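# Six arms hang a marquee roof on four posts

## Task

Put the marquee roof onto its four posts so that each post's spike has one corner ring pushed fully down onto it and the centre of the roof hangs unsupported; then release it and move the arms away. It only counts if the roof stays in place without any robot holding it, and every other object on the table should remain where it was (anything shifted, leaning or knocked over reduces the score).

## Robot and tools

Robots: six identical i2rt Big YAM arms named arm1 to arm6. Each has six revolute joints, a two-finger gripper and a wrist camera (armN_cam_wrist) that sits on top of the hand and looks toward the fingertips when the hand is level. Two fixed room cameras exist as well: cam_high and cam_low. Reach is about 1.0 m from the joint1 axis.

Frame: one shared scene frame, origin on the floor, +z up, metres. Bases sit on the tabletop (z about +0.72) and face a heading in degrees counter-clockwise from +x: arm1 (+0.29, +0.65) facing -102; arm2 (-0.22, +0.65) facing -85; arm3 (-0.31, -0.65) facing +99; arm4 (+0.24, -0.65) facing +83; arm5 (-0.70, -0.07) facing +8; arm6 (+0.70, +0.08) facing +166. So arm1/arm2 stand on the +y side, arm3/arm4 on the -y side, arm5 at -x and arm6 at +x, all pointing roughly toward the middle. The hand point is midway between the fingertips; its z axis runs along the fingers and the fingers open along its y axis.

execute_actions: argument actions is a list with zero or one action. An action is an object keyed by arm name; each arm entry holds joints, a dictionary of absolute joint targets (not offsets). Keys and ranges: joint1_rad -2.879..2.879 (rotation about the foot, positive counter-clockwise seen from above, 0 points along the foot's heading); joint2_rad 0..3.141 (shoulder; 0 has the upper arm pointing back and roughly level, increasing lifts it up and over to the front); joint3_rad 0..3.019 (elbow; 0 folded, increasing opens it); joint4_rad -1.692..1.57 (hand pitch, positive tilts fingers up); joint5_rad -1.57..1.57 (sideways hand swing, positive to the arm's right); joint6_rad -2.094..2.094 (hand roll, positive clockwise viewed from behind the hand); gripper_m 0..0.093 (fingertip gap in metres). Radians for joints. Done tolerances: ±0.045, 0.14, 0.09, 0.055, 0.03, 0.035 rad and ±0.003 m. All named motions begin together and may finish at different times; one action lasts at most 15 s. Joints or arms left out may keep pushing to earlier targets. Any unknown key or out-of-range number rejects the whole call with no motion. Optional cameras lists which images to return (omitted, null or ["all"] gives all; [] gives none); images come back in the order given by the pictures line. An empty actions list just reports state and images.

wait: seconds 0 to 10; nothing new commanded, scene keeps running. zoom_image: camera name plus region [x0, y0, x1, y1] in pixels of that camera's latest full image, top-left origin, at most 504x504. read_manual: only returns licence texts. finished_scene: scene number (1 or 2); final and irreversible, reports success and brings the next scene's task.

Reading results: joint_positions gives current joint values. joint_status tells how each commanded motion ended: reached, off_target (stopped short, may still push), contact_stop or time_out (target dropped and the joint holds where it stopped, though a timed-out joint can keep a target a bounded distance away and keep pushing), not_followed (a self/inter-arm collision check withheld that arm's joint targets; the gripper part still runs, and the withheld targets may be retried on later actions). on_its_own lists what the joints are doing without being commanded; "held at" is a held target, not a position. To relieve a push, command a joint to its reported position. A tiny target change may produce no motion. Once a call reports a stop, later motion calls in the same reply are skipped.

Heat: holding loads or pushing warms motors, also while you think. MOTOR HOT appears from 85 °C; at 100 °C an OVER-TEMPERATURE FAULT drops that arm until it cools, and its joints show limit_stop_at_motor_heat (resend the target afterwards). Some heat carries into the next scene.

Things to avoid: the arms do not stop on contact and can push hard, so do not drive into the table, posts or each other. Two arms squeezing each other fails the run; a hard collision may too, and the clearance check ignores fingers, gripper housings and wrist cameras and can react late. Joint speeds differ, so the hand may sweep a wide path between postures. Don't drop, slam or shove things; knocking a rigid object out of the work area fails the task (cloth does not count). Occasional brief pushes may disturb loose objects. Before finishing, open the grippers and back every arm away so the roof rests on the spikes alone.

Each tool is called after "Emit:" as name(argument=value, ...) on one line, values as JSON.

## Session

Emit:
execute_actions(actions=[])

Scene clock: 0.00 s.
arm1.joint_positions: joint1_rad=+0.258 joint2_rad=+0.417 joint3_rad=+0.552 joint4_rad=-1.237 joint5_rad=+0.217 joint6_rad=-0.412 gripper_m=+0.094
arm1.joint_status: not commanded
arm1.hand: x=+0.2553 y=+0.4584 z=+0.9211 quat_wxyz=(-0.037, -0.546, -0.798, +0.251) (m; scene frame)
arm2.joint_positions: joint1_rad=-0.361 joint2_rad=+0.522 joint3_rad=+0.415 joint4_rad=-0.996 joint5_rad=-0.259 joint6_rad=+0.286 gripper_m=+0.094
arm2.joint_status: not commanded
arm2.hand: x=-0.2270 y=+0.4312 z=+0.9335 quat_wxyz=(-0.257, -0.817, -0.511, +0.065) (m; scene frame)
arm3.joint_positions: joint1_rad=+0.116 joint2_rad=+0.348 joint3_rad=+0.653 joint4_rad=-1.390 joint5_rad=+0.306 joint6_rad=+0.486 gripper_m=+0.094
arm3.joint_status: not commanded
arm3.hand: x=-0.3126 y=-0.4785 z=+1.0129 quat_wxyz=(-0.228, +0.591, -0.756, -0.166) (m; scene frame)
arm4.joint_positions: joint1_rad=-0.189 joint2_rad=+0.467 joint3_rad=+0.495 joint4_rad=-1.083 joint5_rad=-0.160 joint6_rad=-0.561 gripper_m=+0.094
arm4.joint_status: not commanded
arm4.hand: x=+0.2710 y=-0.4344 z=+0.9631 quat_wxyz=(-0.209, +0.786, -0.558, -0.164) (m; scene frame)
arm5.joint_positions: joint1_rad=+0.399 joint2_rad=+0.394 joint3_rad=+0.613 joint4_rad=-1.290 joint5_rad=+0.102 joint6_rad=+0.265 gripper_m=+0.095
arm5.joint_status: not commanded
arm5.hand: x=-0.5345 y=+0.0181 z=+0.9891 quat_wxyz=(-0.252, +0.135, -0.957, -0.050) (m; scene frame)
arm6.joint_positions: joint1_rad=-0.299 joint2_rad=+0.483 joint3_rad=+0.456 joint4_rad=-1.058 joint5_rad=-0.284 joint6_rad=-0.187 gripper_m=+0.094
arm6.joint_status: not commanded
arm6.hand: x=+0.4955 y=+0.1491 z=+0.9723 quat_wxyz=(+0.044, +0.951, -0.138, -0.275) (m; scene frame)
pictures: arm1_cam_wrist, arm2_cam_wrist, arm3_cam_wrist, arm4_cam_wrist, arm5_cam_wrist, arm6_cam_wrist, cam_high, cam_low
Images, in order (width x height): arm1_cam_wrist 672x504, arm2_cam_wrist 672x504, arm3_cam_wrist 672x504, arm4_cam_wrist 672x504, arm5_cam_wrist 672x504, arm6_cam_wrist 672x504, cam_high 672x504, cam_low 672x504.

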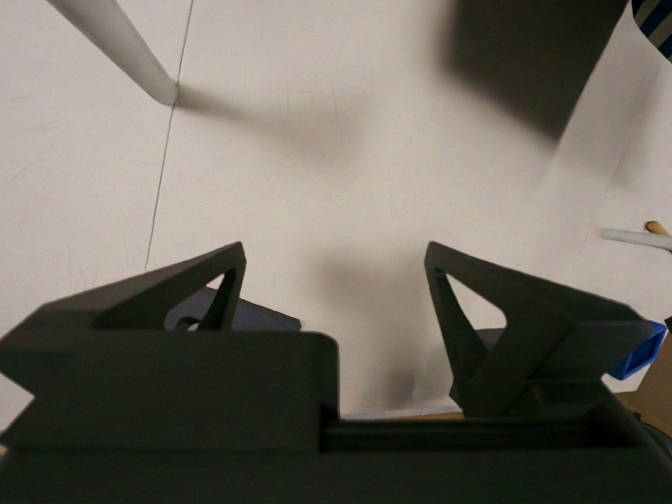

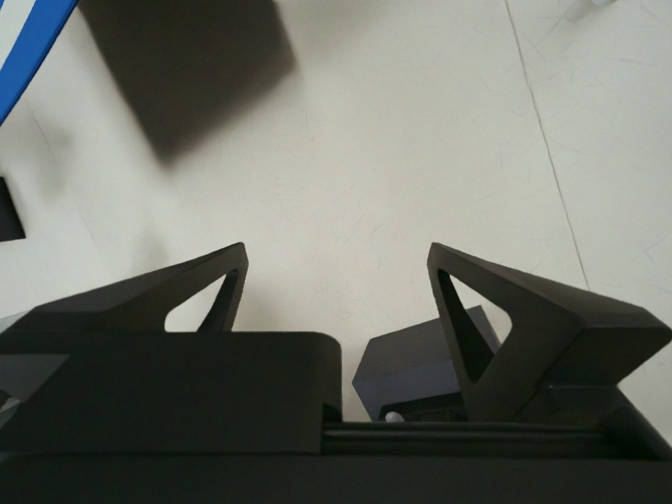

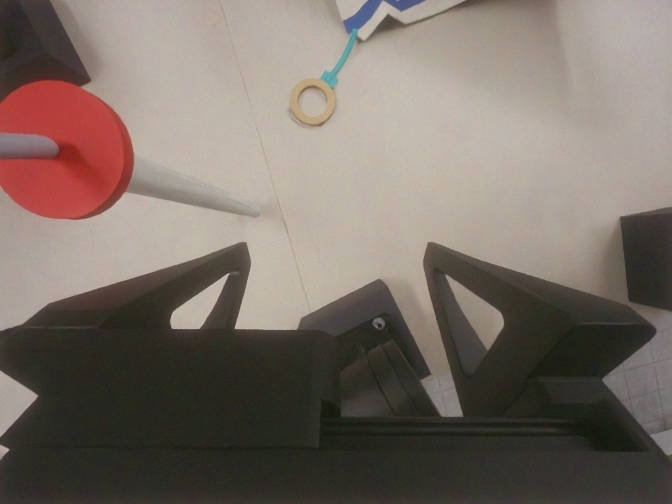

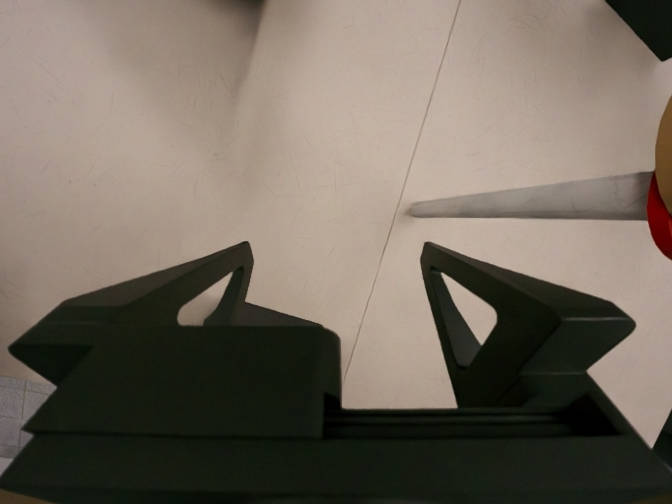

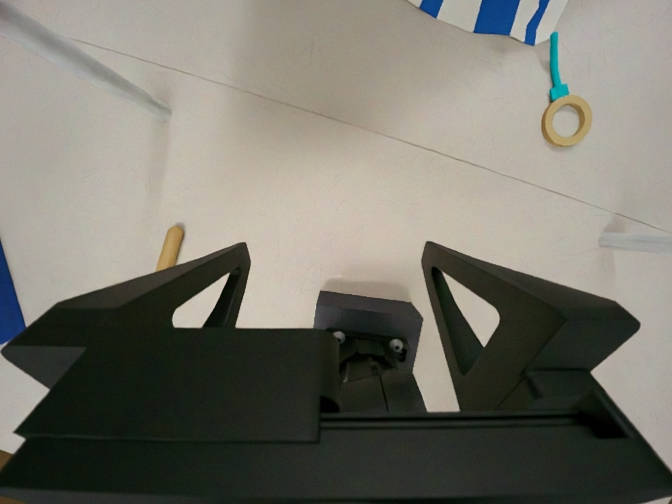

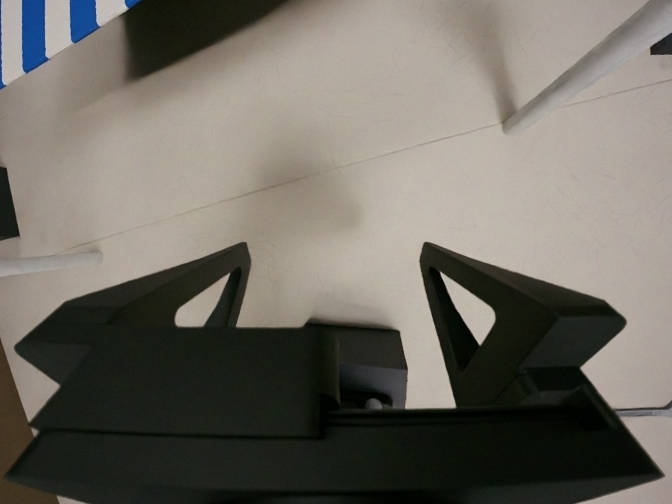

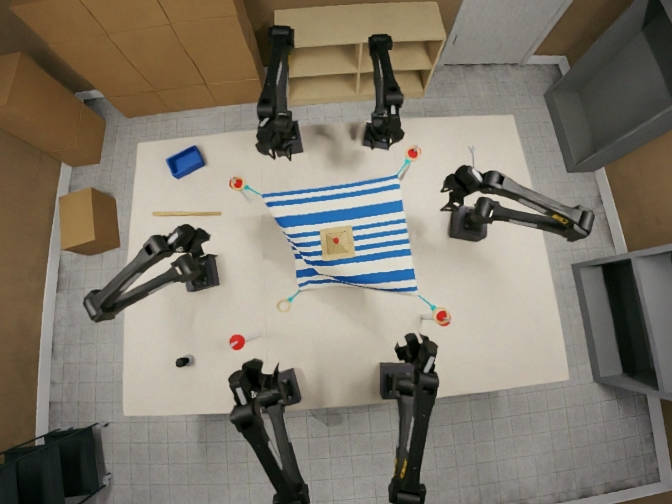

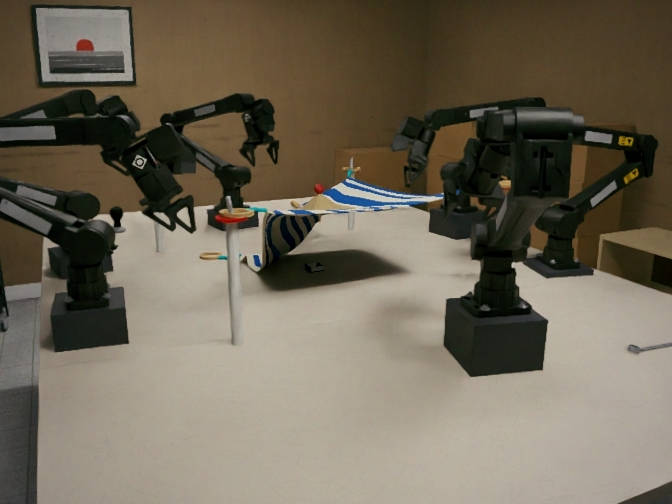

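Emit:
zoom_image(camera="cam_high", region=[200, 130, 470, 360])

Emit:
zoom_image(camera="cam_low", region=[130, 130, 530, 360])

Region (200, 130, 470, 360) of cam_high's 672x504 image, scaled by 1.867, with more detail than that image has; it fills the top 429 rows of this view, and the rest is white.

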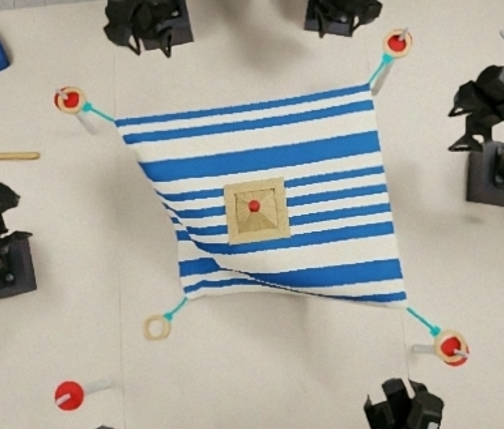

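Region (130, 130, 530, 360) of cam_low's 672x504 image, scaled by 1.260, with more detail than that image has; it fills the top 290 rows of this view, and the rest is white.

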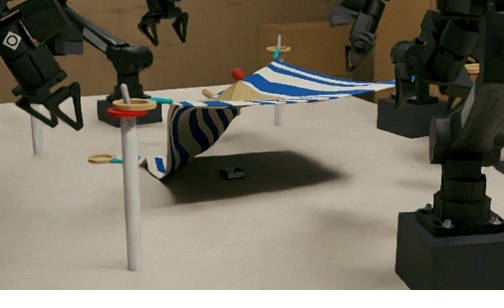

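Emit:
execute_actions(actions=[{"arm3":{"joints":{"joint1_rad":-0.26,"joint2_rad":1.528,"joint3_rad":0.981,"joint4_rad":-1.024,"joint5_rad":0,"joint6_rad":0}}}], cameras=["arm3_cam_wrist","cam_high","cam_low"])

Scene clock: 9.40 s.
arm1.joint_positions: joint1_rad=+0.258 joint2_rad=+0.417 joint3_rad=+0.552 joint4_rad=-1.237 joint5_rad=+0.217 joint6_rad=-0.412 gripper_m=+0.094
arm1.joint_status: not commanded
arm1.hand: x=+0.2553 y=+0.4584 z=+0.9211 quat_wxyz=(-0.037, -0.546, -0.798, +0.251) (m; scene frame)
arm2.joint_positions: joint1_rad=-0.361 joint2_rad=+0.522 joint3_rad=+0.415 joint4_rad=-0.996 joint5_rad=-0.259 joint6_rad=+0.286 gripper_m=+0.094
arm2.joint_status: not commanded
arm2.hand: x=-0.2270 y=+0.4312 z=+0.9335 quat_wxyz=(-0.257, -0.817, -0.511, +0.065) (m; scene frame)
arm3.joint_positions: joint1_rad=-0.258 joint2_rad=+1.526 joint3_rad=+0.973 joint4_rad=-1.028 joint5_rad=+0.003 joint6_rad=+0.015 gripper_m=+0.094
arm3.joint_status: all done
arm3.hand: x=-0.2878 y=-0.2558 z=+0.8514 quat_wxyz=(+0.000, +0.682, -0.731, +0.004) (m; scene frame)
arm4.joint_positions: joint1_rad=-0.189 joint2_rad=+0.467 joint3_rad=+0.495 joint4_rad=-1.083 joint5_rad=-0.160 joint6_rad=-0.561 gripper_m=+0.094
arm4.joint_status: not commanded
arm4.hand: x=+0.2710 y=-0.4344 z=+0.9631 quat_wxyz=(-0.209, +0.786, -0.558, -0.164) (m; scene frame)
arm5.joint_positions: joint1_rad=+0.399 joint2_rad=+0.394 joint3_rad=+0.613 joint4_rad=-1.290 joint5_rad=+0.102 joint6_rad=+0.265 gripper_m=+0.095
arm5.joint_status: not commanded
arm5.hand: x=-0.5345 y=+0.0181 z=+0.9891 quat_wxyz=(-0.252, +0.135, -0.957, -0.050) (m; scene frame)
arm6.joint_positions: joint1_rad=-0.299 joint2_rad=+0.483 joint3_rad=+0.456 joint4_rad=-1.058 joint5_rad=-0.284 joint6_rad=-0.187 gripper_m=+0.094
arm6.joint_status: not commanded
arm6.hand: x=+0.4955 y=+0.1491 z=+0.9723 quat_wxyz=(+0.044, +0.951, -0.138, -0.275) (m; scene frame)
pictures: arm3_cam_wrist, cam_high, cam_low
Images, in order (width x height): arm3_cam_wrist 672x504, cam_high 672x504, cam_low 672x504.

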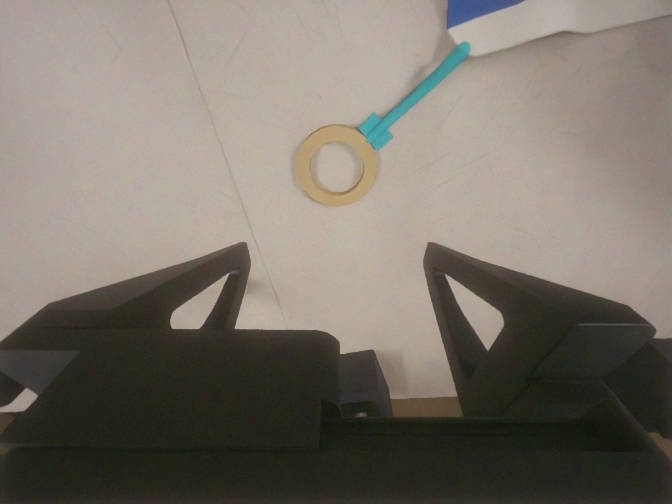

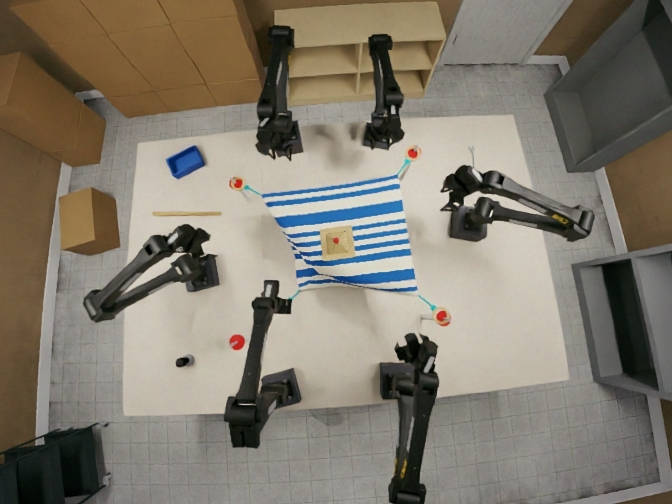

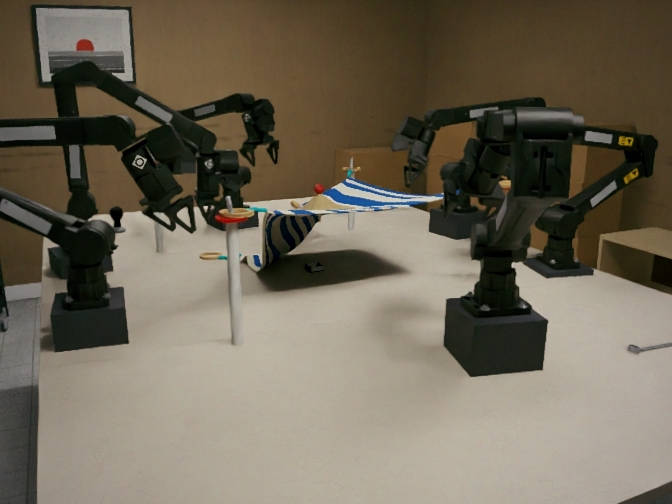

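Emit:
execute_actions(actions=[{"arm3":{"joints":{"joint2_rad":1.691,"joint3_rad":0.887,"joint4_rad":-0.767,"joint6_rad":0.9}}}], cameras=["arm3_cam_wrist","cam_low"])

Scene clock: 13.03 s.
arm1.joint_positions: joint1_rad=+0.258 joint2_rad=+0.417 joint3_rad=+0.552 joint4_rad=-1.237 joint5_rad=+0.217 joint6_rad=-0.412 gripper_m=+0.094
arm1.joint_status: not commanded
arm1.hand: x=+0.2553 y=+0.4584 z=+0.9211 quat_wxyz=(-0.037, -0.546, -0.798, +0.251) (m; scene frame)
arm2.joint_positions: joint1_rad=-0.361 joint2_rad=+0.522 joint3_rad=+0.415 joint4_rad=-0.996 joint5_rad=-0.259 joint6_rad=+0.286 gripper_m=+0.094
arm2.joint_status: not commanded
arm2.hand: x=-0.2270 y=+0.4312 z=+0.9335 quat_wxyz=(-0.257, -0.817, -0.511, +0.065) (m; scene frame)
arm3.joint_positions: joint1_rad=-0.258 joint2_rad=+1.704 joint3_rad=+0.879 joint4_rad=-0.776 joint5_rad=+0.003 joint6_rad=+0.885 gripper_m=+0.095
arm3.joint_status: all done
arm3.hand: x=-0.2877 y=-0.2594 z=+0.7564 quat_wxyz=(+0.002, +0.311, -0.950, +0.013) (m; scene frame)
arm4.joint_positions: joint1_rad=-0.189 joint2_rad=+0.467 joint3_rad=+0.495 joint4_rad=-1.083 joint5_rad=-0.160 joint6_rad=-0.561 gripper_m=+0.094
arm4.joint_status: not commanded
arm4.hand: x=+0.2710 y=-0.4344 z=+0.9631 quat_wxyz=(-0.209, +0.786, -0.558, -0.164) (m; scene frame)
arm5.joint_positions: joint1_rad=+0.399 joint2_rad=+0.394 joint3_rad=+0.613 joint4_rad=-1.290 joint5_rad=+0.102 joint6_rad=+0.265 gripper_m=+0.095
arm5.joint_status: not commanded
arm5.hand: x=-0.5345 y=+0.0181 z=+0.9891 quat_wxyz=(-0.252, +0.135, -0.957, -0.050) (m; scene frame)
arm6.joint_positions: joint1_rad=-0.299 joint2_rad=+0.483 joint3_rad=+0.456 joint4_rad=-1.058 joint5_rad=-0.284 joint6_rad=-0.187 gripper_m=+0.094
arm6.joint_status: not commanded
arm6.hand: x=+0.4955 y=+0.1491 z=+0.9723 quat_wxyz=(+0.044, +0.951, -0.138, -0.275) (m; scene frame)
pictures: arm3_cam_wrist, cam_low
Images, in order (width x height): arm3_cam_wrist 672x504, cam_low 672x504.

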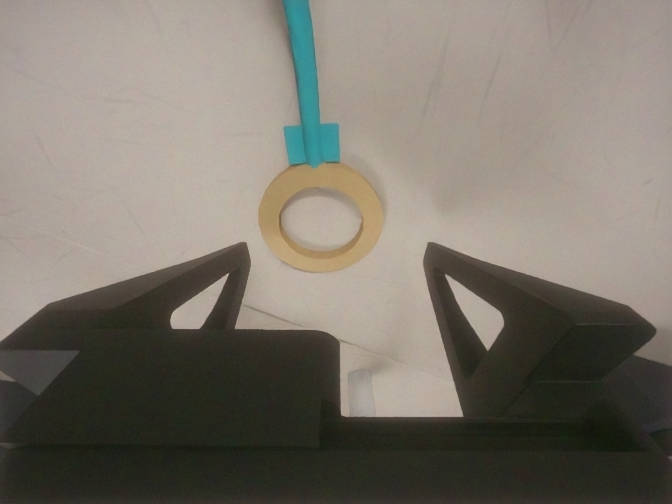

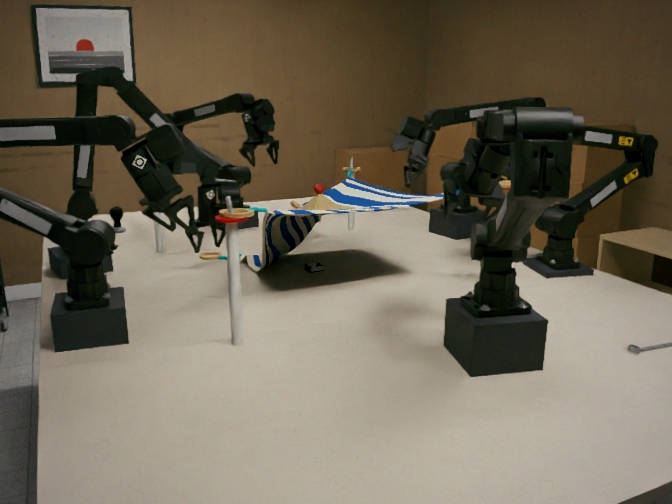

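Emit:
execute_actions(actions=[{"arm3":{"joints":{"joint2_rad":1.755,"joint3_rad":0.872,"joint4_rad":-0.672}}}], cameras=["arm3_cam_wrist"])

Scene clock: 14.77 s.
arm1.joint_positions: joint1_rad=+0.258 joint2_rad=+0.417 joint3_rad=+0.552 joint4_rad=-1.237 joint5_rad=+0.217 joint6_rad=-0.412 gripper_m=+0.094
arm1.joint_status: not commanded
arm1.hand: x=+0.2553 y=+0.4584 z=+0.9211 quat_wxyz=(-0.037, -0.546, -0.798, +0.251) (m; scene frame)
arm2.joint_positions: joint1_rad=-0.361 joint2_rad=+0.522 joint3_rad=+0.415 joint4_rad=-0.996 joint5_rad=-0.259 joint6_rad=+0.286 gripper_m=+0.094
arm2.joint_status: not commanded
arm2.hand: x=-0.2270 y=+0.4312 z=+0.9335 quat_wxyz=(-0.257, -0.817, -0.511, +0.065) (m; scene frame)
arm3.joint_positions: joint1_rad=-0.258 joint2_rad=+1.749 joint3_rad=+0.877 joint4_rad=-0.681 joint5_rad=+0.003 joint6_rad=+0.885 gripper_m=+0.095
arm3.joint_status: all done
arm3.hand: x=-0.2869 y=-0.2444 z=+0.7391 quat_wxyz=(-0.007, +0.310, -0.951, -0.010) (m; scene frame)
arm4.joint_positions: joint1_rad=-0.189 joint2_rad=+0.467 joint3_rad=+0.495 joint4_rad=-1.083 joint5_rad=-0.160 joint6_rad=-0.561 gripper_m=+0.094
arm4.joint_status: not commanded
arm4.hand: x=+0.2710 y=-0.4344 z=+0.9631 quat_wxyz=(-0.209, +0.786, -0.558, -0.164) (m; scene frame)
arm5.joint_positions: joint1_rad=+0.399 joint2_rad=+0.394 joint3_rad=+0.613 joint4_rad=-1.290 joint5_rad=+0.102 joint6_rad=+0.265 gripper_m=+0.095
arm5.joint_status: not commanded
arm5.hand: x=-0.5345 y=+0.0181 z=+0.9891 quat_wxyz=(-0.252, +0.135, -0.957, -0.050) (m; scene frame)
arm6.joint_positions: joint1_rad=-0.299 joint2_rad=+0.483 joint3_rad=+0.456 joint4_rad=-1.058 joint5_rad=-0.284 joint6_rad=-0.187 gripper_m=+0.094
arm6.joint_status: not commanded
arm6.hand: x=+0.4955 y=+0.1491 z=+0.9723 quat_wxyz=(+0.044, +0.951, -0.138, -0.275) (m; scene frame)
pictures: arm3_cam_wrist
Images, in order (width x height): arm3_cam_wrist 672x504.

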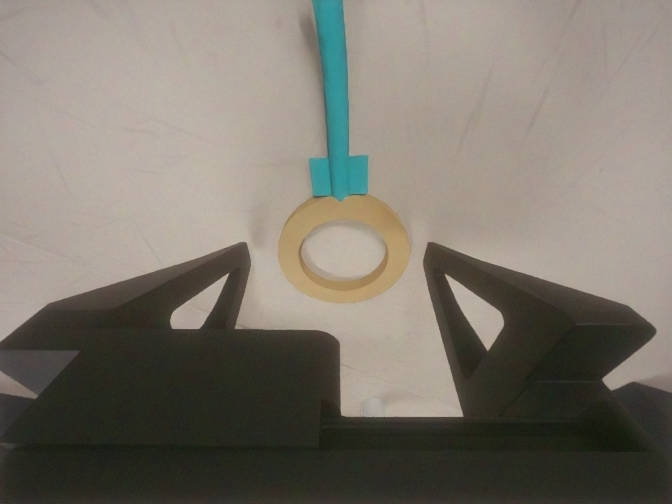

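Emit:
execute_actions(actions=[{"arm3":{"joints":{"joint2_rad":1.79}}}], cameras=[])

Emit:
execute_actions(actions=[{"arm3":{"joints":{"gripper_m":0.03}}}], cameras=["arm3_cam_wrist"])

Scene clock: 16.00 s.
arm1.joint_positions: joint1_rad=+0.258 joint2_rad=+0.417 joint3_rad=+0.552 joint4_rad=-1.237 joint5_rad=+0.217 joint6_rad=-0.412 gripper_m=+0.094
arm1.joint_status: not commanded
arm1.hand: x=+0.2553 y=+0.4584 z=+0.9211 quat_wxyz=(-0.037, -0.546, -0.798, +0.251) (m; scene frame)
arm2.joint_positions: joint1_rad=-0.361 joint2_rad=+0.522 joint3_rad=+0.415 joint4_rad=-0.996 joint5_rad=-0.259 joint6_rad=+0.286 gripper_m=+0.094
arm2.joint_status: not commanded
arm2.hand: x=-0.2270 y=+0.4312 z=+0.9335 quat_wxyz=(-0.257, -0.817, -0.511, +0.065) (m; scene frame)
arm3.joint_positions: joint1_rad=-0.258 joint2_rad=+1.766 joint3_rad=+0.877 joint4_rad=-0.677 joint5_rad=+0.002 joint6_rad=+0.888 gripper_m=+0.095
arm3.joint_status: all done
arm3.hand: x=-0.2869 y=-0.2465 z=+0.7325 quat_wxyz=(-0.004, +0.309, -0.951, -0.004) (m; scene frame)
arm4.joint_positions: joint1_rad=-0.189 joint2_rad=+0.467 joint3_rad=+0.495 joint4_rad=-1.083 joint5_rad=-0.160 joint6_rad=-0.561 gripper_m=+0.094
arm4.joint_status: not commanded
arm4.hand: x=+0.2710 y=-0.4344 z=+0.9631 quat_wxyz=(-0.209, +0.786, -0.558, -0.164) (m; scene frame)
arm5.joint_positions: joint1_rad=+0.399 joint2_rad=+0.394 joint3_rad=+0.613 joint4_rad=-1.290 joint5_rad=+0.102 joint6_rad=+0.265 gripper_m=+0.095
arm5.joint_status: not commanded
arm5.hand: x=-0.5345 y=+0.0181 z=+0.9891 quat_wxyz=(-0.252, +0.135, -0.957, -0.050) (m; scene frame)
arm6.joint_positions: joint1_rad=-0.299 joint2_rad=+0.483 joint3_rad=+0.456 joint4_rad=-1.058 joint5_rad=-0.284 joint6_rad=-0.187 gripper_m=+0.094
arm6.joint_status: not commanded
arm6.hand: x=+0.4955 y=+0.1491 z=+0.9723 quat_wxyz=(+0.044, +0.951, -0.138, -0.275) (m; scene frame)
pictures: none
No camera images: the call's "cameras" was empty. Leave "cameras" out to get every camera's image.

Scene clock: 16.63 s.
arm1.joint_positions: joint1_rad=+0.258 joint2_rad=+0.417 joint3_rad=+0.552 joint4_rad=-1.237 joint5_rad=+0.217 joint6_rad=-0.412 gripper_m=+0.094
arm1.joint_status: not commanded
arm1.hand: x=+0.2553 y=+0.4584 z=+0.9211 quat_wxyz=(-0.037, -0.546, -0.798, +0.251) (m; scene frame)
arm2.joint_positions: joint1_rad=-0.361 joint2_rad=+0.522 joint3_rad=+0.415 joint4_rad=-0.996 joint5_rad=-0.259 joint6_rad=+0.286 gripper_m=+0.094
arm2.joint_status: not commanded
arm2.hand: x=-0.2270 y=+0.4312 z=+0.9335 quat_wxyz=(-0.257, -0.817, -0.511, +0.065) (m; scene frame)
arm3.joint_positions: joint1_rad=-0.258 joint2_rad=+1.766 joint3_rad=+0.877 joint4_rad=-0.675 joint5_rad=+0.000 joint6_rad=+0.888 gripper_m=+0.068
arm3.joint_status: gripper_m off_target (ended at +0.068, target +0.030)
arm3.hand: x=-0.2872 y=-0.2461 z=+0.7325 quat_wxyz=(-0.003, +0.309, -0.951, -0.005) (m; scene frame)
arm4.joint_positions: joint1_rad=-0.189 joint2_rad=+0.467 joint3_rad=+0.495 joint4_rad=-1.083 joint5_rad=-0.160 joint6_rad=-0.561 gripper_m=+0.094
arm4.joint_status: not commanded
arm4.hand: x=+0.2710 y=-0.4344 z=+0.9631 quat_wxyz=(-0.209, +0.786, -0.558, -0.164) (m; scene frame)
arm5.joint_positions: joint1_rad=+0.399 joint2_rad=+0.394 joint3_rad=+0.613 joint4_rad=-1.290 joint5_rad=+0.102 joint6_rad=+0.265 gripper_m=+0.095
arm5.joint_status: not commanded
arm5.hand: x=-0.5345 y=+0.0181 z=+0.9891 quat_wxyz=(-0.252, +0.135, -0.957, -0.050) (m; scene frame)
arm6.joint_positions: joint1_rad=-0.299 joint2_rad=+0.483 joint3_rad=+0.456 joint4_rad=-1.058 joint5_rad=-0.284 joint6_rad=-0.187 gripper_m=+0.094
arm6.joint_status: not commanded
arm6.hand: x=+0.4955 y=+0.1491 z=+0.9723 quat_wxyz=(+0.044, +0.951, -0.138, -0.275) (m; scene frame)
pictures: arm3_cam_wrist
Images, in order (width x height): arm3_cam_wrist 672x504.

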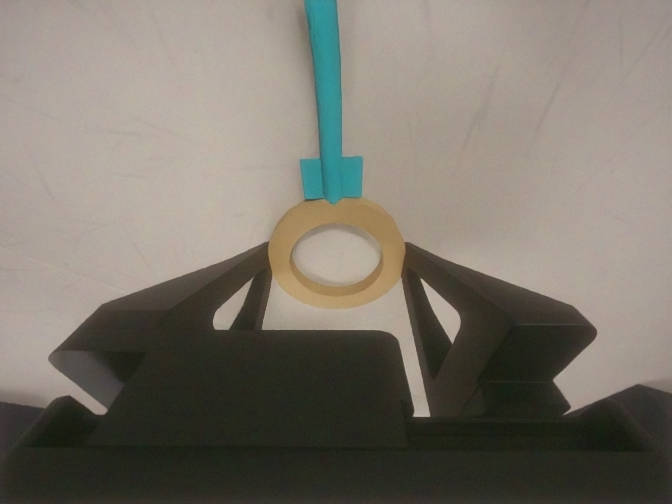

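Emit:
execute_actions(actions=[{"arm3":{"joints":{"joint2_rad":1.279,"joint3_rad":1.28,"joint4_rad":-1.571}}}], cameras=["arm3_cam_wrist","cam_low"])

Scene clock: 20.13 s.
arm1.joint_positions: joint1_rad=+0.258 joint2_rad=+0.417 joint3_rad=+0.552 joint4_rad=-1.237 joint5_rad=+0.217 joint6_rad=-0.412 gripper_m=+0.094
arm1.joint_status: not commanded
arm1.hand: x=+0.2553 y=+0.4584 z=+0.9211 quat_wxyz=(-0.037, -0.546, -0.798, +0.251) (m; scene frame)
arm2.joint_positions: joint1_rad=-0.361 joint2_rad=+0.522 joint3_rad=+0.415 joint4_rad=-0.996 joint5_rad=-0.259 joint6_rad=+0.286 gripper_m=+0.094
arm2.joint_status: not commanded
arm2.hand: x=-0.2270 y=+0.4312 z=+0.9335 quat_wxyz=(-0.257, -0.817, -0.511, +0.065) (m; scene frame)
arm3.joint_positions: joint1_rad=-0.258 joint2_rad=+1.287 joint3_rad=+1.276 joint4_rad=-1.564 joint5_rad=+0.000 joint6_rad=+0.888 gripper_m=+0.068
arm3.joint_status: all done
arm3.hand: x=-0.2903 y=-0.2897 z=+1.0489 quat_wxyz=(-0.001, +0.309, -0.951, +0.000) (m; scene frame)
arm4.joint_positions: joint1_rad=-0.189 joint2_rad=+0.467 joint3_rad=+0.495 joint4_rad=-1.083 joint5_rad=-0.160 joint6_rad=-0.561 gripper_m=+0.094
arm4.joint_status: not commanded
arm4.hand: x=+0.2710 y=-0.4344 z=+0.9631 quat_wxyz=(-0.209, +0.786, -0.558, -0.164) (m; scene frame)
arm5.joint_positions: joint1_rad=+0.399 joint2_rad=+0.394 joint3_rad=+0.613 joint4_rad=-1.290 joint5_rad=+0.102 joint6_rad=+0.265 gripper_m=+0.095
arm5.joint_status: not commanded
arm5.hand: x=-0.5345 y=+0.0181 z=+0.9891 quat_wxyz=(-0.252, +0.135, -0.957, -0.050) (m; scene frame)
arm6.joint_positions: joint1_rad=-0.299 joint2_rad=+0.483 joint3_rad=+0.456 joint4_rad=-1.058 joint5_rad=-0.284 joint6_rad=-0.187 gripper_m=+0.094
arm6.joint_status: not commanded
arm6.hand: x=+0.4955 y=+0.1491 z=+0.9723 quat_wxyz=(+0.044, +0.951, -0.138, -0.275) (m; scene frame)
pictures: arm3_cam_wrist, cam_low
Images, in order (width x height): arm3_cam_wrist 672x504, cam_low 672x504.

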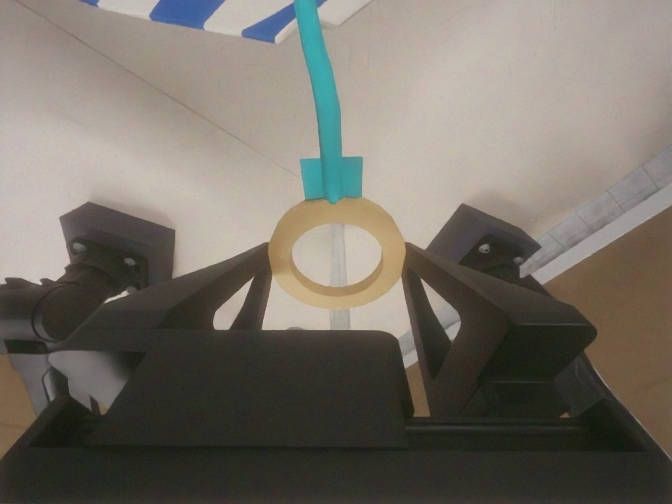

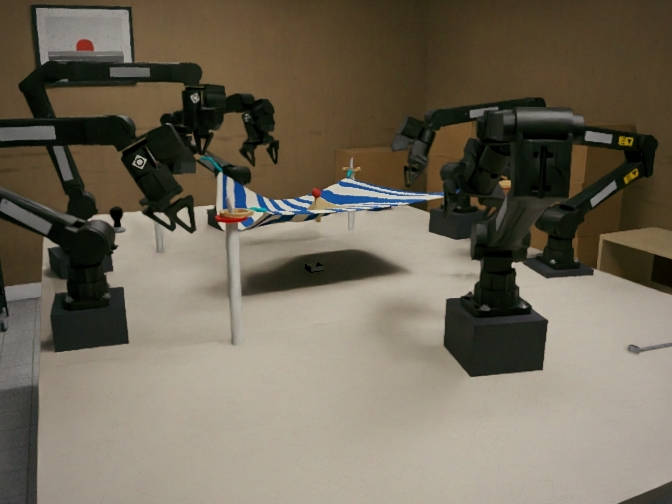

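Emit:
execute_actions(actions=[{"arm3":{"joints":{"joint1_rad":0.045,"joint2_rad":1.12,"joint3_rad":1.126,"joint4_rad":-1.577,"joint6_rad":1.19}}}], cameras=["arm3_cam_wrist","cam_low"])

Scene clock: 22.90 s.
arm1.joint_positions: joint1_rad=+0.258 joint2_rad=+0.417 joint3_rad=+0.552 joint4_rad=-1.237 joint5_rad=+0.217 joint6_rad=-0.412 gripper_m=+0.094
arm1.joint_status: not commanded
arm1.hand: x=+0.2553 y=+0.4584 z=+0.9211 quat_wxyz=(-0.037, -0.546, -0.798, +0.251) (m; scene frame)
arm2.joint_positions: joint1_rad=-0.361 joint2_rad=+0.522 joint3_rad=+0.415 joint4_rad=-0.996 joint5_rad=-0.259 joint6_rad=+0.286 gripper_m=+0.094
arm2.joint_status: not commanded
arm2.hand: x=-0.2270 y=+0.4312 z=+0.9335 quat_wxyz=(-0.257, -0.817, -0.511, +0.065) (m; scene frame)
arm3.joint_positions: joint1_rad=+0.043 joint2_rad=+1.114 joint3_rad=+1.127 joint4_rad=-1.572 joint5_rad=+0.001 joint6_rad=+1.173 gripper_m=+0.068
arm3.joint_status: all done
arm3.hand: x=-0.3835 y=-0.3593 z=+1.0449 quat_wxyz=(-0.003, +0.317, -0.949, -0.008) (m; scene frame)
arm4.joint_positions: joint1_rad=-0.189 joint2_rad=+0.467 joint3_rad=+0.495 joint4_rad=-1.083 joint5_rad=-0.160 joint6_rad=-0.561 gripper_m=+0.094
arm4.joint_status: not commanded
arm4.hand: x=+0.2710 y=-0.4344 z=+0.9631 quat_wxyz=(-0.209, +0.786, -0.558, -0.164) (m; scene frame)
arm5.joint_positions: joint1_rad=+0.399 joint2_rad=+0.394 joint3_rad=+0.613 joint4_rad=-1.290 joint5_rad=+0.102 joint6_rad=+0.265 gripper_m=+0.095
arm5.joint_status: not commanded
arm5.hand: x=-0.5345 y=+0.0181 z=+0.9891 quat_wxyz=(-0.252, +0.135, -0.957, -0.050) (m; scene frame)
arm6.joint_positions: joint1_rad=-0.299 joint2_rad=+0.483 joint3_rad=+0.456 joint4_rad=-1.058 joint5_rad=-0.284 joint6_rad=-0.187 gripper_m=+0.094
arm6.joint_status: not commanded
arm6.hand: x=+0.4955 y=+0.1491 z=+0.9723 quat_wxyz=(+0.044, +0.951, -0.138, -0.275) (m; scene frame)
pictures: arm3_cam_wrist, cam_low
Images, in order (width x height): arm3_cam_wrist 672x504, cam_low 672x504.

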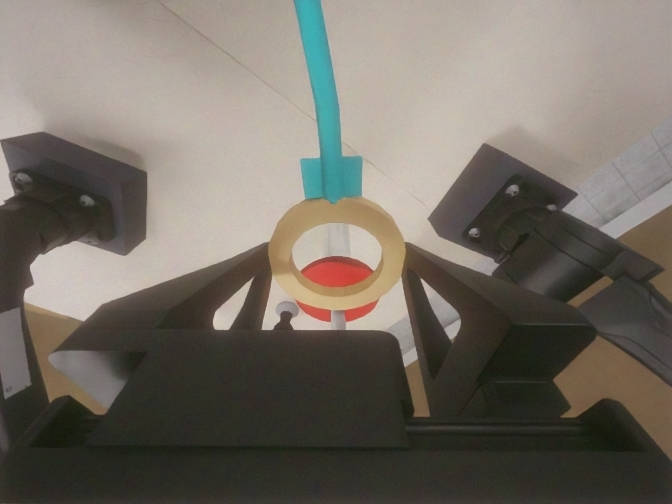

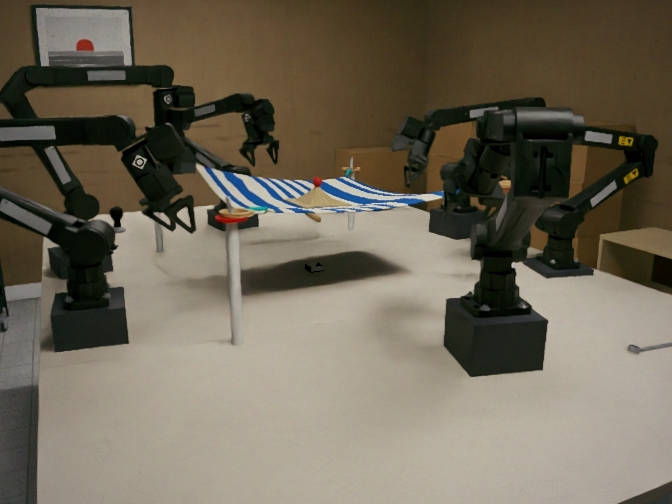

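Emit:
execute_actions(actions=[{"arm3":{"joints":{"joint1_rad":0.235,"joint2_rad":1.068,"joint3_rad":1.09,"joint4_rad":-1.593,"joint6_rad":1.38}}}], cameras=["arm3_cam_wrist","cam_low"])

Scene clock: 26.30 s.
arm1.joint_positions: joint1_rad=+0.258 joint2_rad=+0.417 joint3_rad=+0.552 joint4_rad=-1.237 joint5_rad=+0.217 joint6_rad=-0.412 gripper_m=+0.094
arm1.joint_status: not commanded
arm1.hand: x=+0.2553 y=+0.4584 z=+0.9211 quat_wxyz=(-0.037, -0.546, -0.798, +0.251) (m; scene frame)
arm2.joint_positions: joint1_rad=-0.361 joint2_rad=+0.522 joint3_rad=+0.415 joint4_rad=-0.996 joint5_rad=-0.259 joint6_rad=+0.286 gripper_m=+0.094
arm2.joint_status: not commanded
arm2.hand: x=-0.2270 y=+0.4312 z=+0.9335 quat_wxyz=(-0.257, -0.817, -0.511, +0.065) (m; scene frame)
arm3.joint_positions: joint1_rad=+0.154 joint2_rad=+1.079 joint3_rad=+1.090 joint4_rad=-1.583 joint5_rad=+0.085 joint6_rad=+1.354 gripper_m=+0.068
arm3.joint_status: joint1_rad time_out (moved +0.111 of +0.192); the others done
arm3.on_its_own: joint1_rad reads +0.154 and still pushes toward +0.235 since a time_out
arm3.hand: x=-0.3960 y=-0.3793 z=+1.0405 quat_wxyz=(-0.044, +0.283, -0.958, -0.004) (m; scene frame)
arm4.joint_positions: joint1_rad=-0.189 joint2_rad=+0.467 joint3_rad=+0.495 joint4_rad=-1.083 joint5_rad=-0.160 joint6_rad=-0.561 gripper_m=+0.094
arm4.joint_status: not commanded
arm4.hand: x=+0.2710 y=-0.4344 z=+0.9631 quat_wxyz=(-0.209, +0.786, -0.558, -0.164) (m; scene frame)
arm5.joint_positions: joint1_rad=+0.399 joint2_rad=+0.394 joint3_rad=+0.613 joint4_rad=-1.290 joint5_rad=+0.102 joint6_rad=+0.265 gripper_m=+0.095
arm5.joint_status: not commanded
arm5.hand: x=-0.5345 y=+0.0181 z=+0.9891 quat_wxyz=(-0.252, +0.135, -0.957, -0.050) (m; scene frame)
arm6.joint_positions: joint1_rad=-0.299 joint2_rad=+0.483 joint3_rad=+0.456 joint4_rad=-1.058 joint5_rad=-0.284 joint6_rad=-0.187 gripper_m=+0.094
arm6.joint_status: not commanded
arm6.hand: x=+0.4955 y=+0.1491 z=+0.9723 quat_wxyz=(+0.044, +0.951, -0.138, -0.275) (m; scene frame)
pictures: arm3_cam_wrist, cam_low
Images, in order (width x height): arm3_cam_wrist 672x504, cam_low 672x504.

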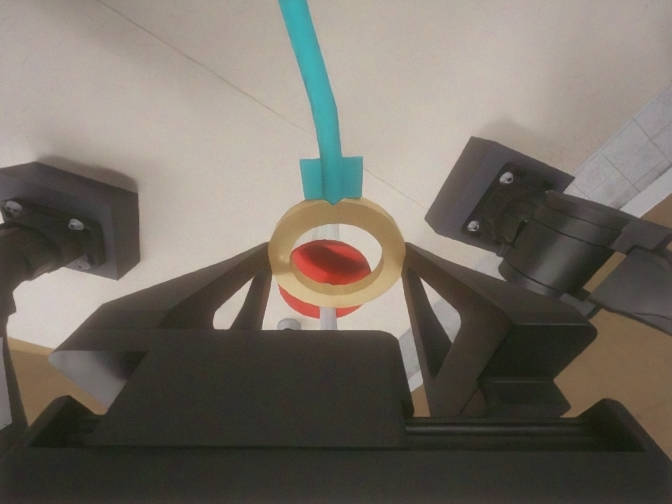

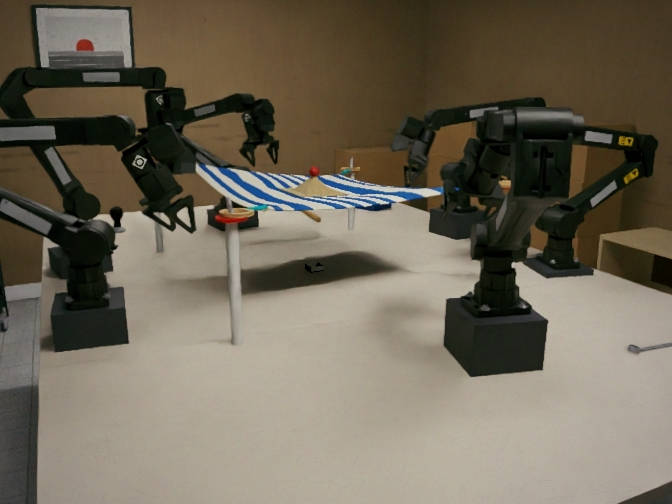

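Emit:
execute_actions(actions=[{"arm3":{"joints":{"joint1_rad":0.2,"joint2_rad":1.07,"joint3_rad":1.012,"joint4_rad":-1.513,"joint5_rad":0}}}], cameras=["arm3_cam_wrist","cam_low","cam_high"])

Scene clock: 29.17 s.
arm1.joint_positions: joint1_rad=+0.258 joint2_rad=+0.417 joint3_rad=+0.552 joint4_rad=-1.237 joint5_rad=+0.217 joint6_rad=-0.412 gripper_m=+0.094
arm1.joint_status: not commanded
arm1.hand: x=+0.2553 y=+0.4584 z=+0.9211 quat_wxyz=(-0.037, -0.546, -0.798, +0.251) (m; scene frame)
arm2.joint_positions: joint1_rad=-0.361 joint2_rad=+0.522 joint3_rad=+0.415 joint4_rad=-0.996 joint5_rad=-0.259 joint6_rad=+0.286 gripper_m=+0.094
arm2.joint_status: not commanded
arm2.hand: x=-0.2270 y=+0.4312 z=+0.9335 quat_wxyz=(-0.257, -0.817, -0.511, +0.065) (m; scene frame)
arm3.joint_positions: joint1_rad=+0.147 joint2_rad=+1.059 joint3_rad=+1.034 joint4_rad=-1.520 joint5_rad=+0.071 joint6_rad=+1.356 gripper_m=+0.068
arm3.joint_status: joint1_rad time_out (moved -0.007 of +0.046); joint5_rad time_out (moved -0.014 of -0.085); the others done
arm3.on_its_own: joint1_rad reads +0.147 and still pushes toward +0.200 since a time_out; joint5_rad reads +0.071 and still pushes toward +0.000 since a time_out
arm3.hand: x=-0.3961 y=-0.3802 z=+1.0240 quat_wxyz=(-0.036, +0.278, -0.960, -0.016) (m; scene frame)
arm4.joint_positions: joint1_rad=-0.189 joint2_rad=+0.467 joint3_rad=+0.495 joint4_rad=-1.083 joint5_rad=-0.160 joint6_rad=-0.561 gripper_m=+0.094
arm4.joint_status: not commanded
arm4.hand: x=+0.2710 y=-0.4344 z=+0.9631 quat_wxyz=(-0.209, +0.786, -0.558, -0.164) (m; scene frame)
arm5.joint_positions: joint1_rad=+0.399 joint2_rad=+0.394 joint3_rad=+0.613 joint4_rad=-1.290 joint5_rad=+0.102 joint6_rad=+0.265 gripper_m=+0.095
arm5.joint_status: not commanded
arm5.hand: x=-0.5345 y=+0.0181 z=+0.9891 quat_wxyz=(-0.252, +0.135, -0.957, -0.050) (m; scene frame)
arm6.joint_positions: joint1_rad=-0.299 joint2_rad=+0.483 joint3_rad=+0.456 joint4_rad=-1.058 joint5_rad=-0.284 joint6_rad=-0.187 gripper_m=+0.094
arm6.joint_status: not commanded
arm6.hand: x=+0.4955 y=+0.1491 z=+0.9723 quat_wxyz=(+0.044, +0.951, -0.138, -0.275) (m; scene frame)
pictures: arm3_cam_wrist, cam_high, cam_low
Images, in order (width x height): arm3_cam_wrist 672x504, cam_high 672x504, cam_low 672x504.

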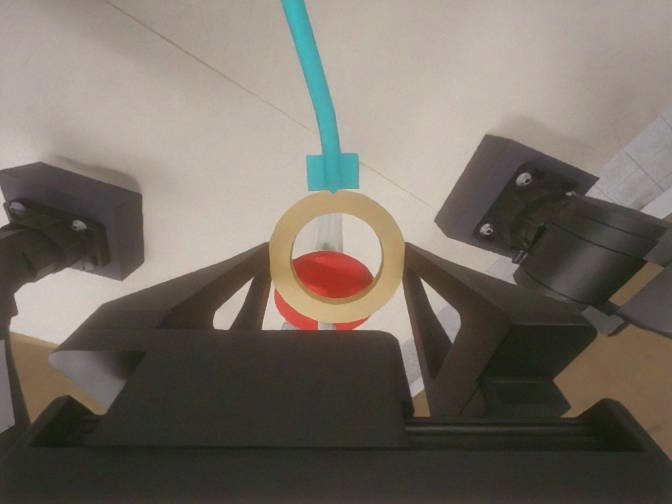

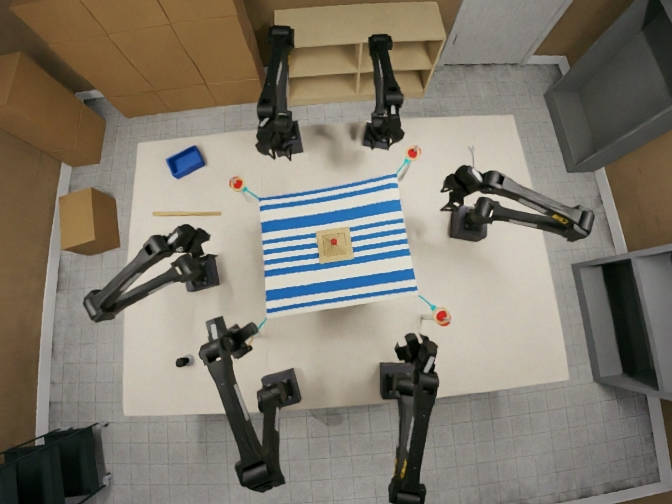

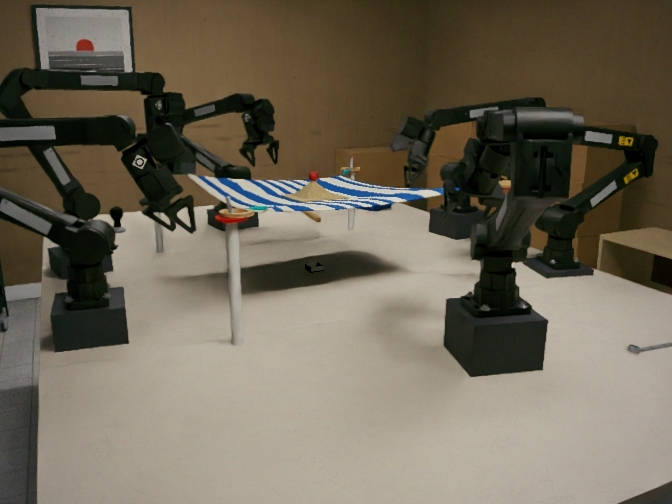

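Emit:
execute_actions(actions=[{"arm3":{"joints":{"joint1_rad":0.25,"joint2_rad":1.011,"joint3_rad":1.052,"joint4_rad":-1.612,"joint5_rad":0}}}], cameras=["arm3_cam_wrist","cam_low"])

Scene clock: 33.00 s.
arm1.joint_positions: joint1_rad=+0.258 joint2_rad=+0.417 joint3_rad=+0.552 joint4_rad=-1.237 joint5_rad=+0.217 joint6_rad=-0.412 gripper_m=+0.094
arm1.joint_status: not commanded
arm1.hand: x=+0.2553 y=+0.4584 z=+0.9211 quat_wxyz=(-0.037, -0.546, -0.798, +0.251) (m; scene frame)
arm2.joint_positions: joint1_rad=-0.361 joint2_rad=+0.522 joint3_rad=+0.415 joint4_rad=-0.996 joint5_rad=-0.259 joint6_rad=+0.286 gripper_m=+0.094
arm2.joint_status: not commanded
arm2.hand: x=-0.2270 y=+0.4312 z=+0.9335 quat_wxyz=(-0.257, -0.817, -0.511, +0.065) (m; scene frame)
arm3.joint_positions: joint1_rad=+0.201 joint2_rad=+1.004 joint3_rad=+1.034 joint4_rad=-1.633 joint5_rad=+0.056 joint6_rad=+1.377 gripper_m=+0.068
arm3.joint_status: joint1_rad time_out (moved +0.055 of +0.103); joint5_rad time_out (moved -0.015 of -0.071); the others done
arm3.on_its_own: joint1_rad reads +0.201 and still pushes toward +0.250 since a time_out; joint5_rad reads +0.056 and still pushes toward +0.000 since a time_out
arm3.hand: x=-0.3998 y=-0.4175 z=+1.0375 quat_wxyz=(-0.031, +0.295, -0.955, +0.011) (m; scene frame)
arm4.joint_positions: joint1_rad=-0.189 joint2_rad=+0.467 joint3_rad=+0.495 joint4_rad=-1.083 joint5_rad=-0.160 joint6_rad=-0.561 gripper_m=+0.094
arm4.joint_status: not commanded
arm4.hand: x=+0.2710 y=-0.4344 z=+0.9631 quat_wxyz=(-0.209, +0.786, -0.558, -0.164) (m; scene frame)
arm5.joint_positions: joint1_rad=+0.399 joint2_rad=+0.394 joint3_rad=+0.613 joint4_rad=-1.290 joint5_rad=+0.102 joint6_rad=+0.265 gripper_m=+0.095
arm5.joint_status: not commanded
arm5.hand: x=-0.5345 y=+0.0181 z=+0.9891 quat_wxyz=(-0.252, +0.135, -0.957, -0.050) (m; scene frame)
arm6.joint_positions: joint1_rad=-0.299 joint2_rad=+0.483 joint3_rad=+0.456 joint4_rad=-1.058 joint5_rad=-0.284 joint6_rad=-0.187 gripper_m=+0.094
arm6.joint_status: not commanded
arm6.hand: x=+0.4955 y=+0.1491 z=+0.9723 quat_wxyz=(+0.044, +0.951, -0.138, -0.275) (m; scene frame)
pictures: arm3_cam_wrist, cam_low
Images, in order (width x height): arm3_cam_wrist 672x504, cam_low 672x504.

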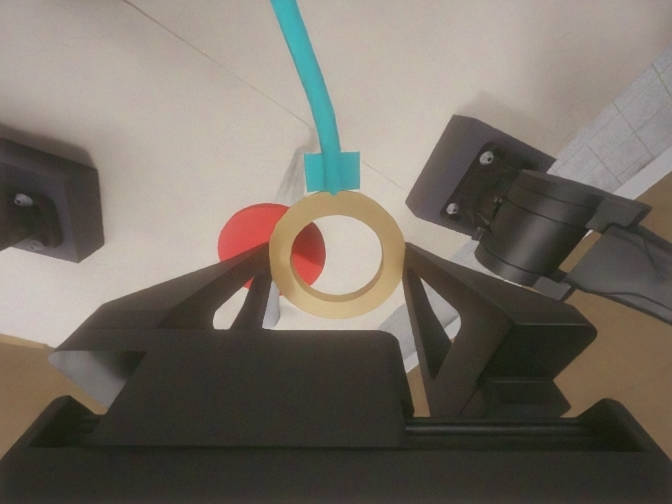

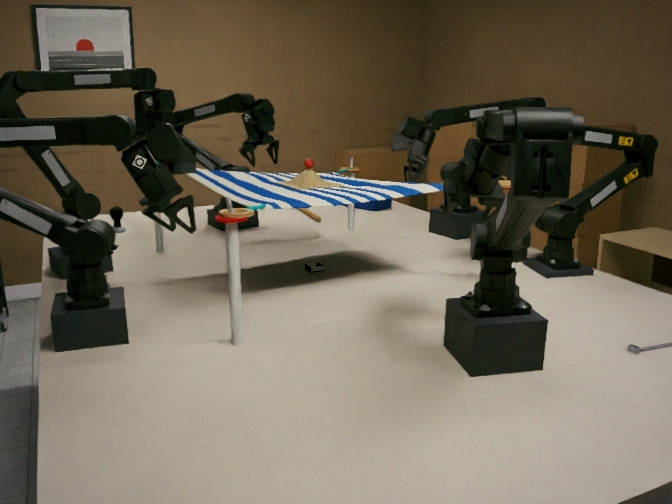

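Emit:
execute_actions(actions=[{"arm3":{"joints":{"joint1_rad":0.5,"joint2_rad":1.04,"joint3_rad":1.075,"joint4_rad":-1.6,"joint5_rad":0}}}], cameras=["arm3_cam_wrist","cam_low"])

Scene clock: 36.67 s.
arm1.joint_positions: joint1_rad=+0.258 joint2_rad=+0.417 joint3_rad=+0.552 joint4_rad=-1.237 joint5_rad=+0.217 joint6_rad=-0.412 gripper_m=+0.094
arm1.joint_status: not commanded
arm1.hand: x=+0.2553 y=+0.4584 z=+0.9211 quat_wxyz=(-0.037, -0.546, -0.798, +0.251) (m; scene frame)
arm2.joint_positions: joint1_rad=-0.361 joint2_rad=+0.522 joint3_rad=+0.415 joint4_rad=-0.996 joint5_rad=-0.259 joint6_rad=+0.286 gripper_m=+0.094
arm2.joint_status: not commanded
arm2.hand: x=-0.2270 y=+0.4312 z=+0.9335 quat_wxyz=(-0.257, -0.817, -0.511, +0.065) (m; scene frame)
arm3.joint_positions: joint1_rad=+0.357 joint2_rad=+1.010 joint3_rad=+1.035 joint4_rad=-1.643 joint5_rad=+0.281 joint6_rad=+1.493 gripper_m=+0.068
arm3.joint_status: joint1_rad time_out (moved +0.155 of +0.299); joint5_rad time_out (moved +0.225 of -0.056); the others done
arm3.on_its_own: joint1_rad reads +0.357 and still pushes toward +0.500 since a time_out; joint5_rad reads +0.281 and still pushes toward +0.136 since a time_out (your +0.000 is given up)
arm3.hand: x=-0.4019 y=-0.4150 z=+1.0430 quat_wxyz=(-0.143, +0.313, -0.939, -0.012) (m; scene frame)
arm4.joint_positions: joint1_rad=-0.189 joint2_rad=+0.467 joint3_rad=+0.495 joint4_rad=-1.083 joint5_rad=-0.160 joint6_rad=-0.561 gripper_m=+0.094
arm4.joint_status: not commanded
arm4.hand: x=+0.2710 y=-0.4344 z=+0.9631 quat_wxyz=(-0.209, +0.786, -0.558, -0.164) (m; scene frame)
arm5.joint_positions: joint1_rad=+0.399 joint2_rad=+0.394 joint3_rad=+0.613 joint4_rad=-1.290 joint5_rad=+0.102 joint6_rad=+0.265 gripper_m=+0.095
arm5.joint_status: not commanded
arm5.hand: x=-0.5345 y=+0.0181 z=+0.9891 quat_wxyz=(-0.252, +0.135, -0.957, -0.050) (m; scene frame)
arm6.joint_positions: joint1_rad=-0.299 joint2_rad=+0.483 joint3_rad=+0.456 joint4_rad=-1.058 joint5_rad=-0.284 joint6_rad=-0.187 gripper_m=+0.094
arm6.joint_status: not commanded
arm6.hand: x=+0.4955 y=+0.1491 z=+0.9723 quat_wxyz=(+0.044, +0.951, -0.138, -0.275) (m; scene frame)
pictures: arm3_cam_wrist, cam_low
Images, in order (width x height): arm3_cam_wrist 672x504, cam_low 672x504.

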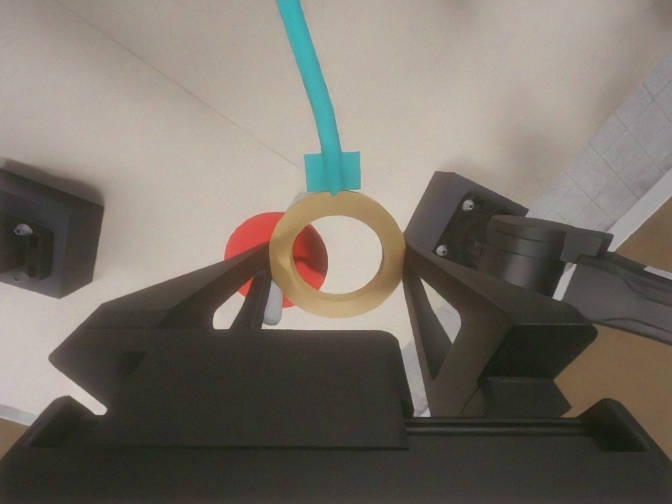

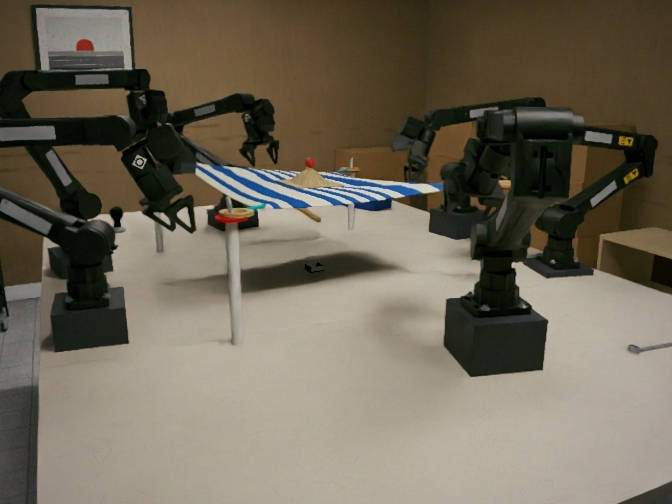

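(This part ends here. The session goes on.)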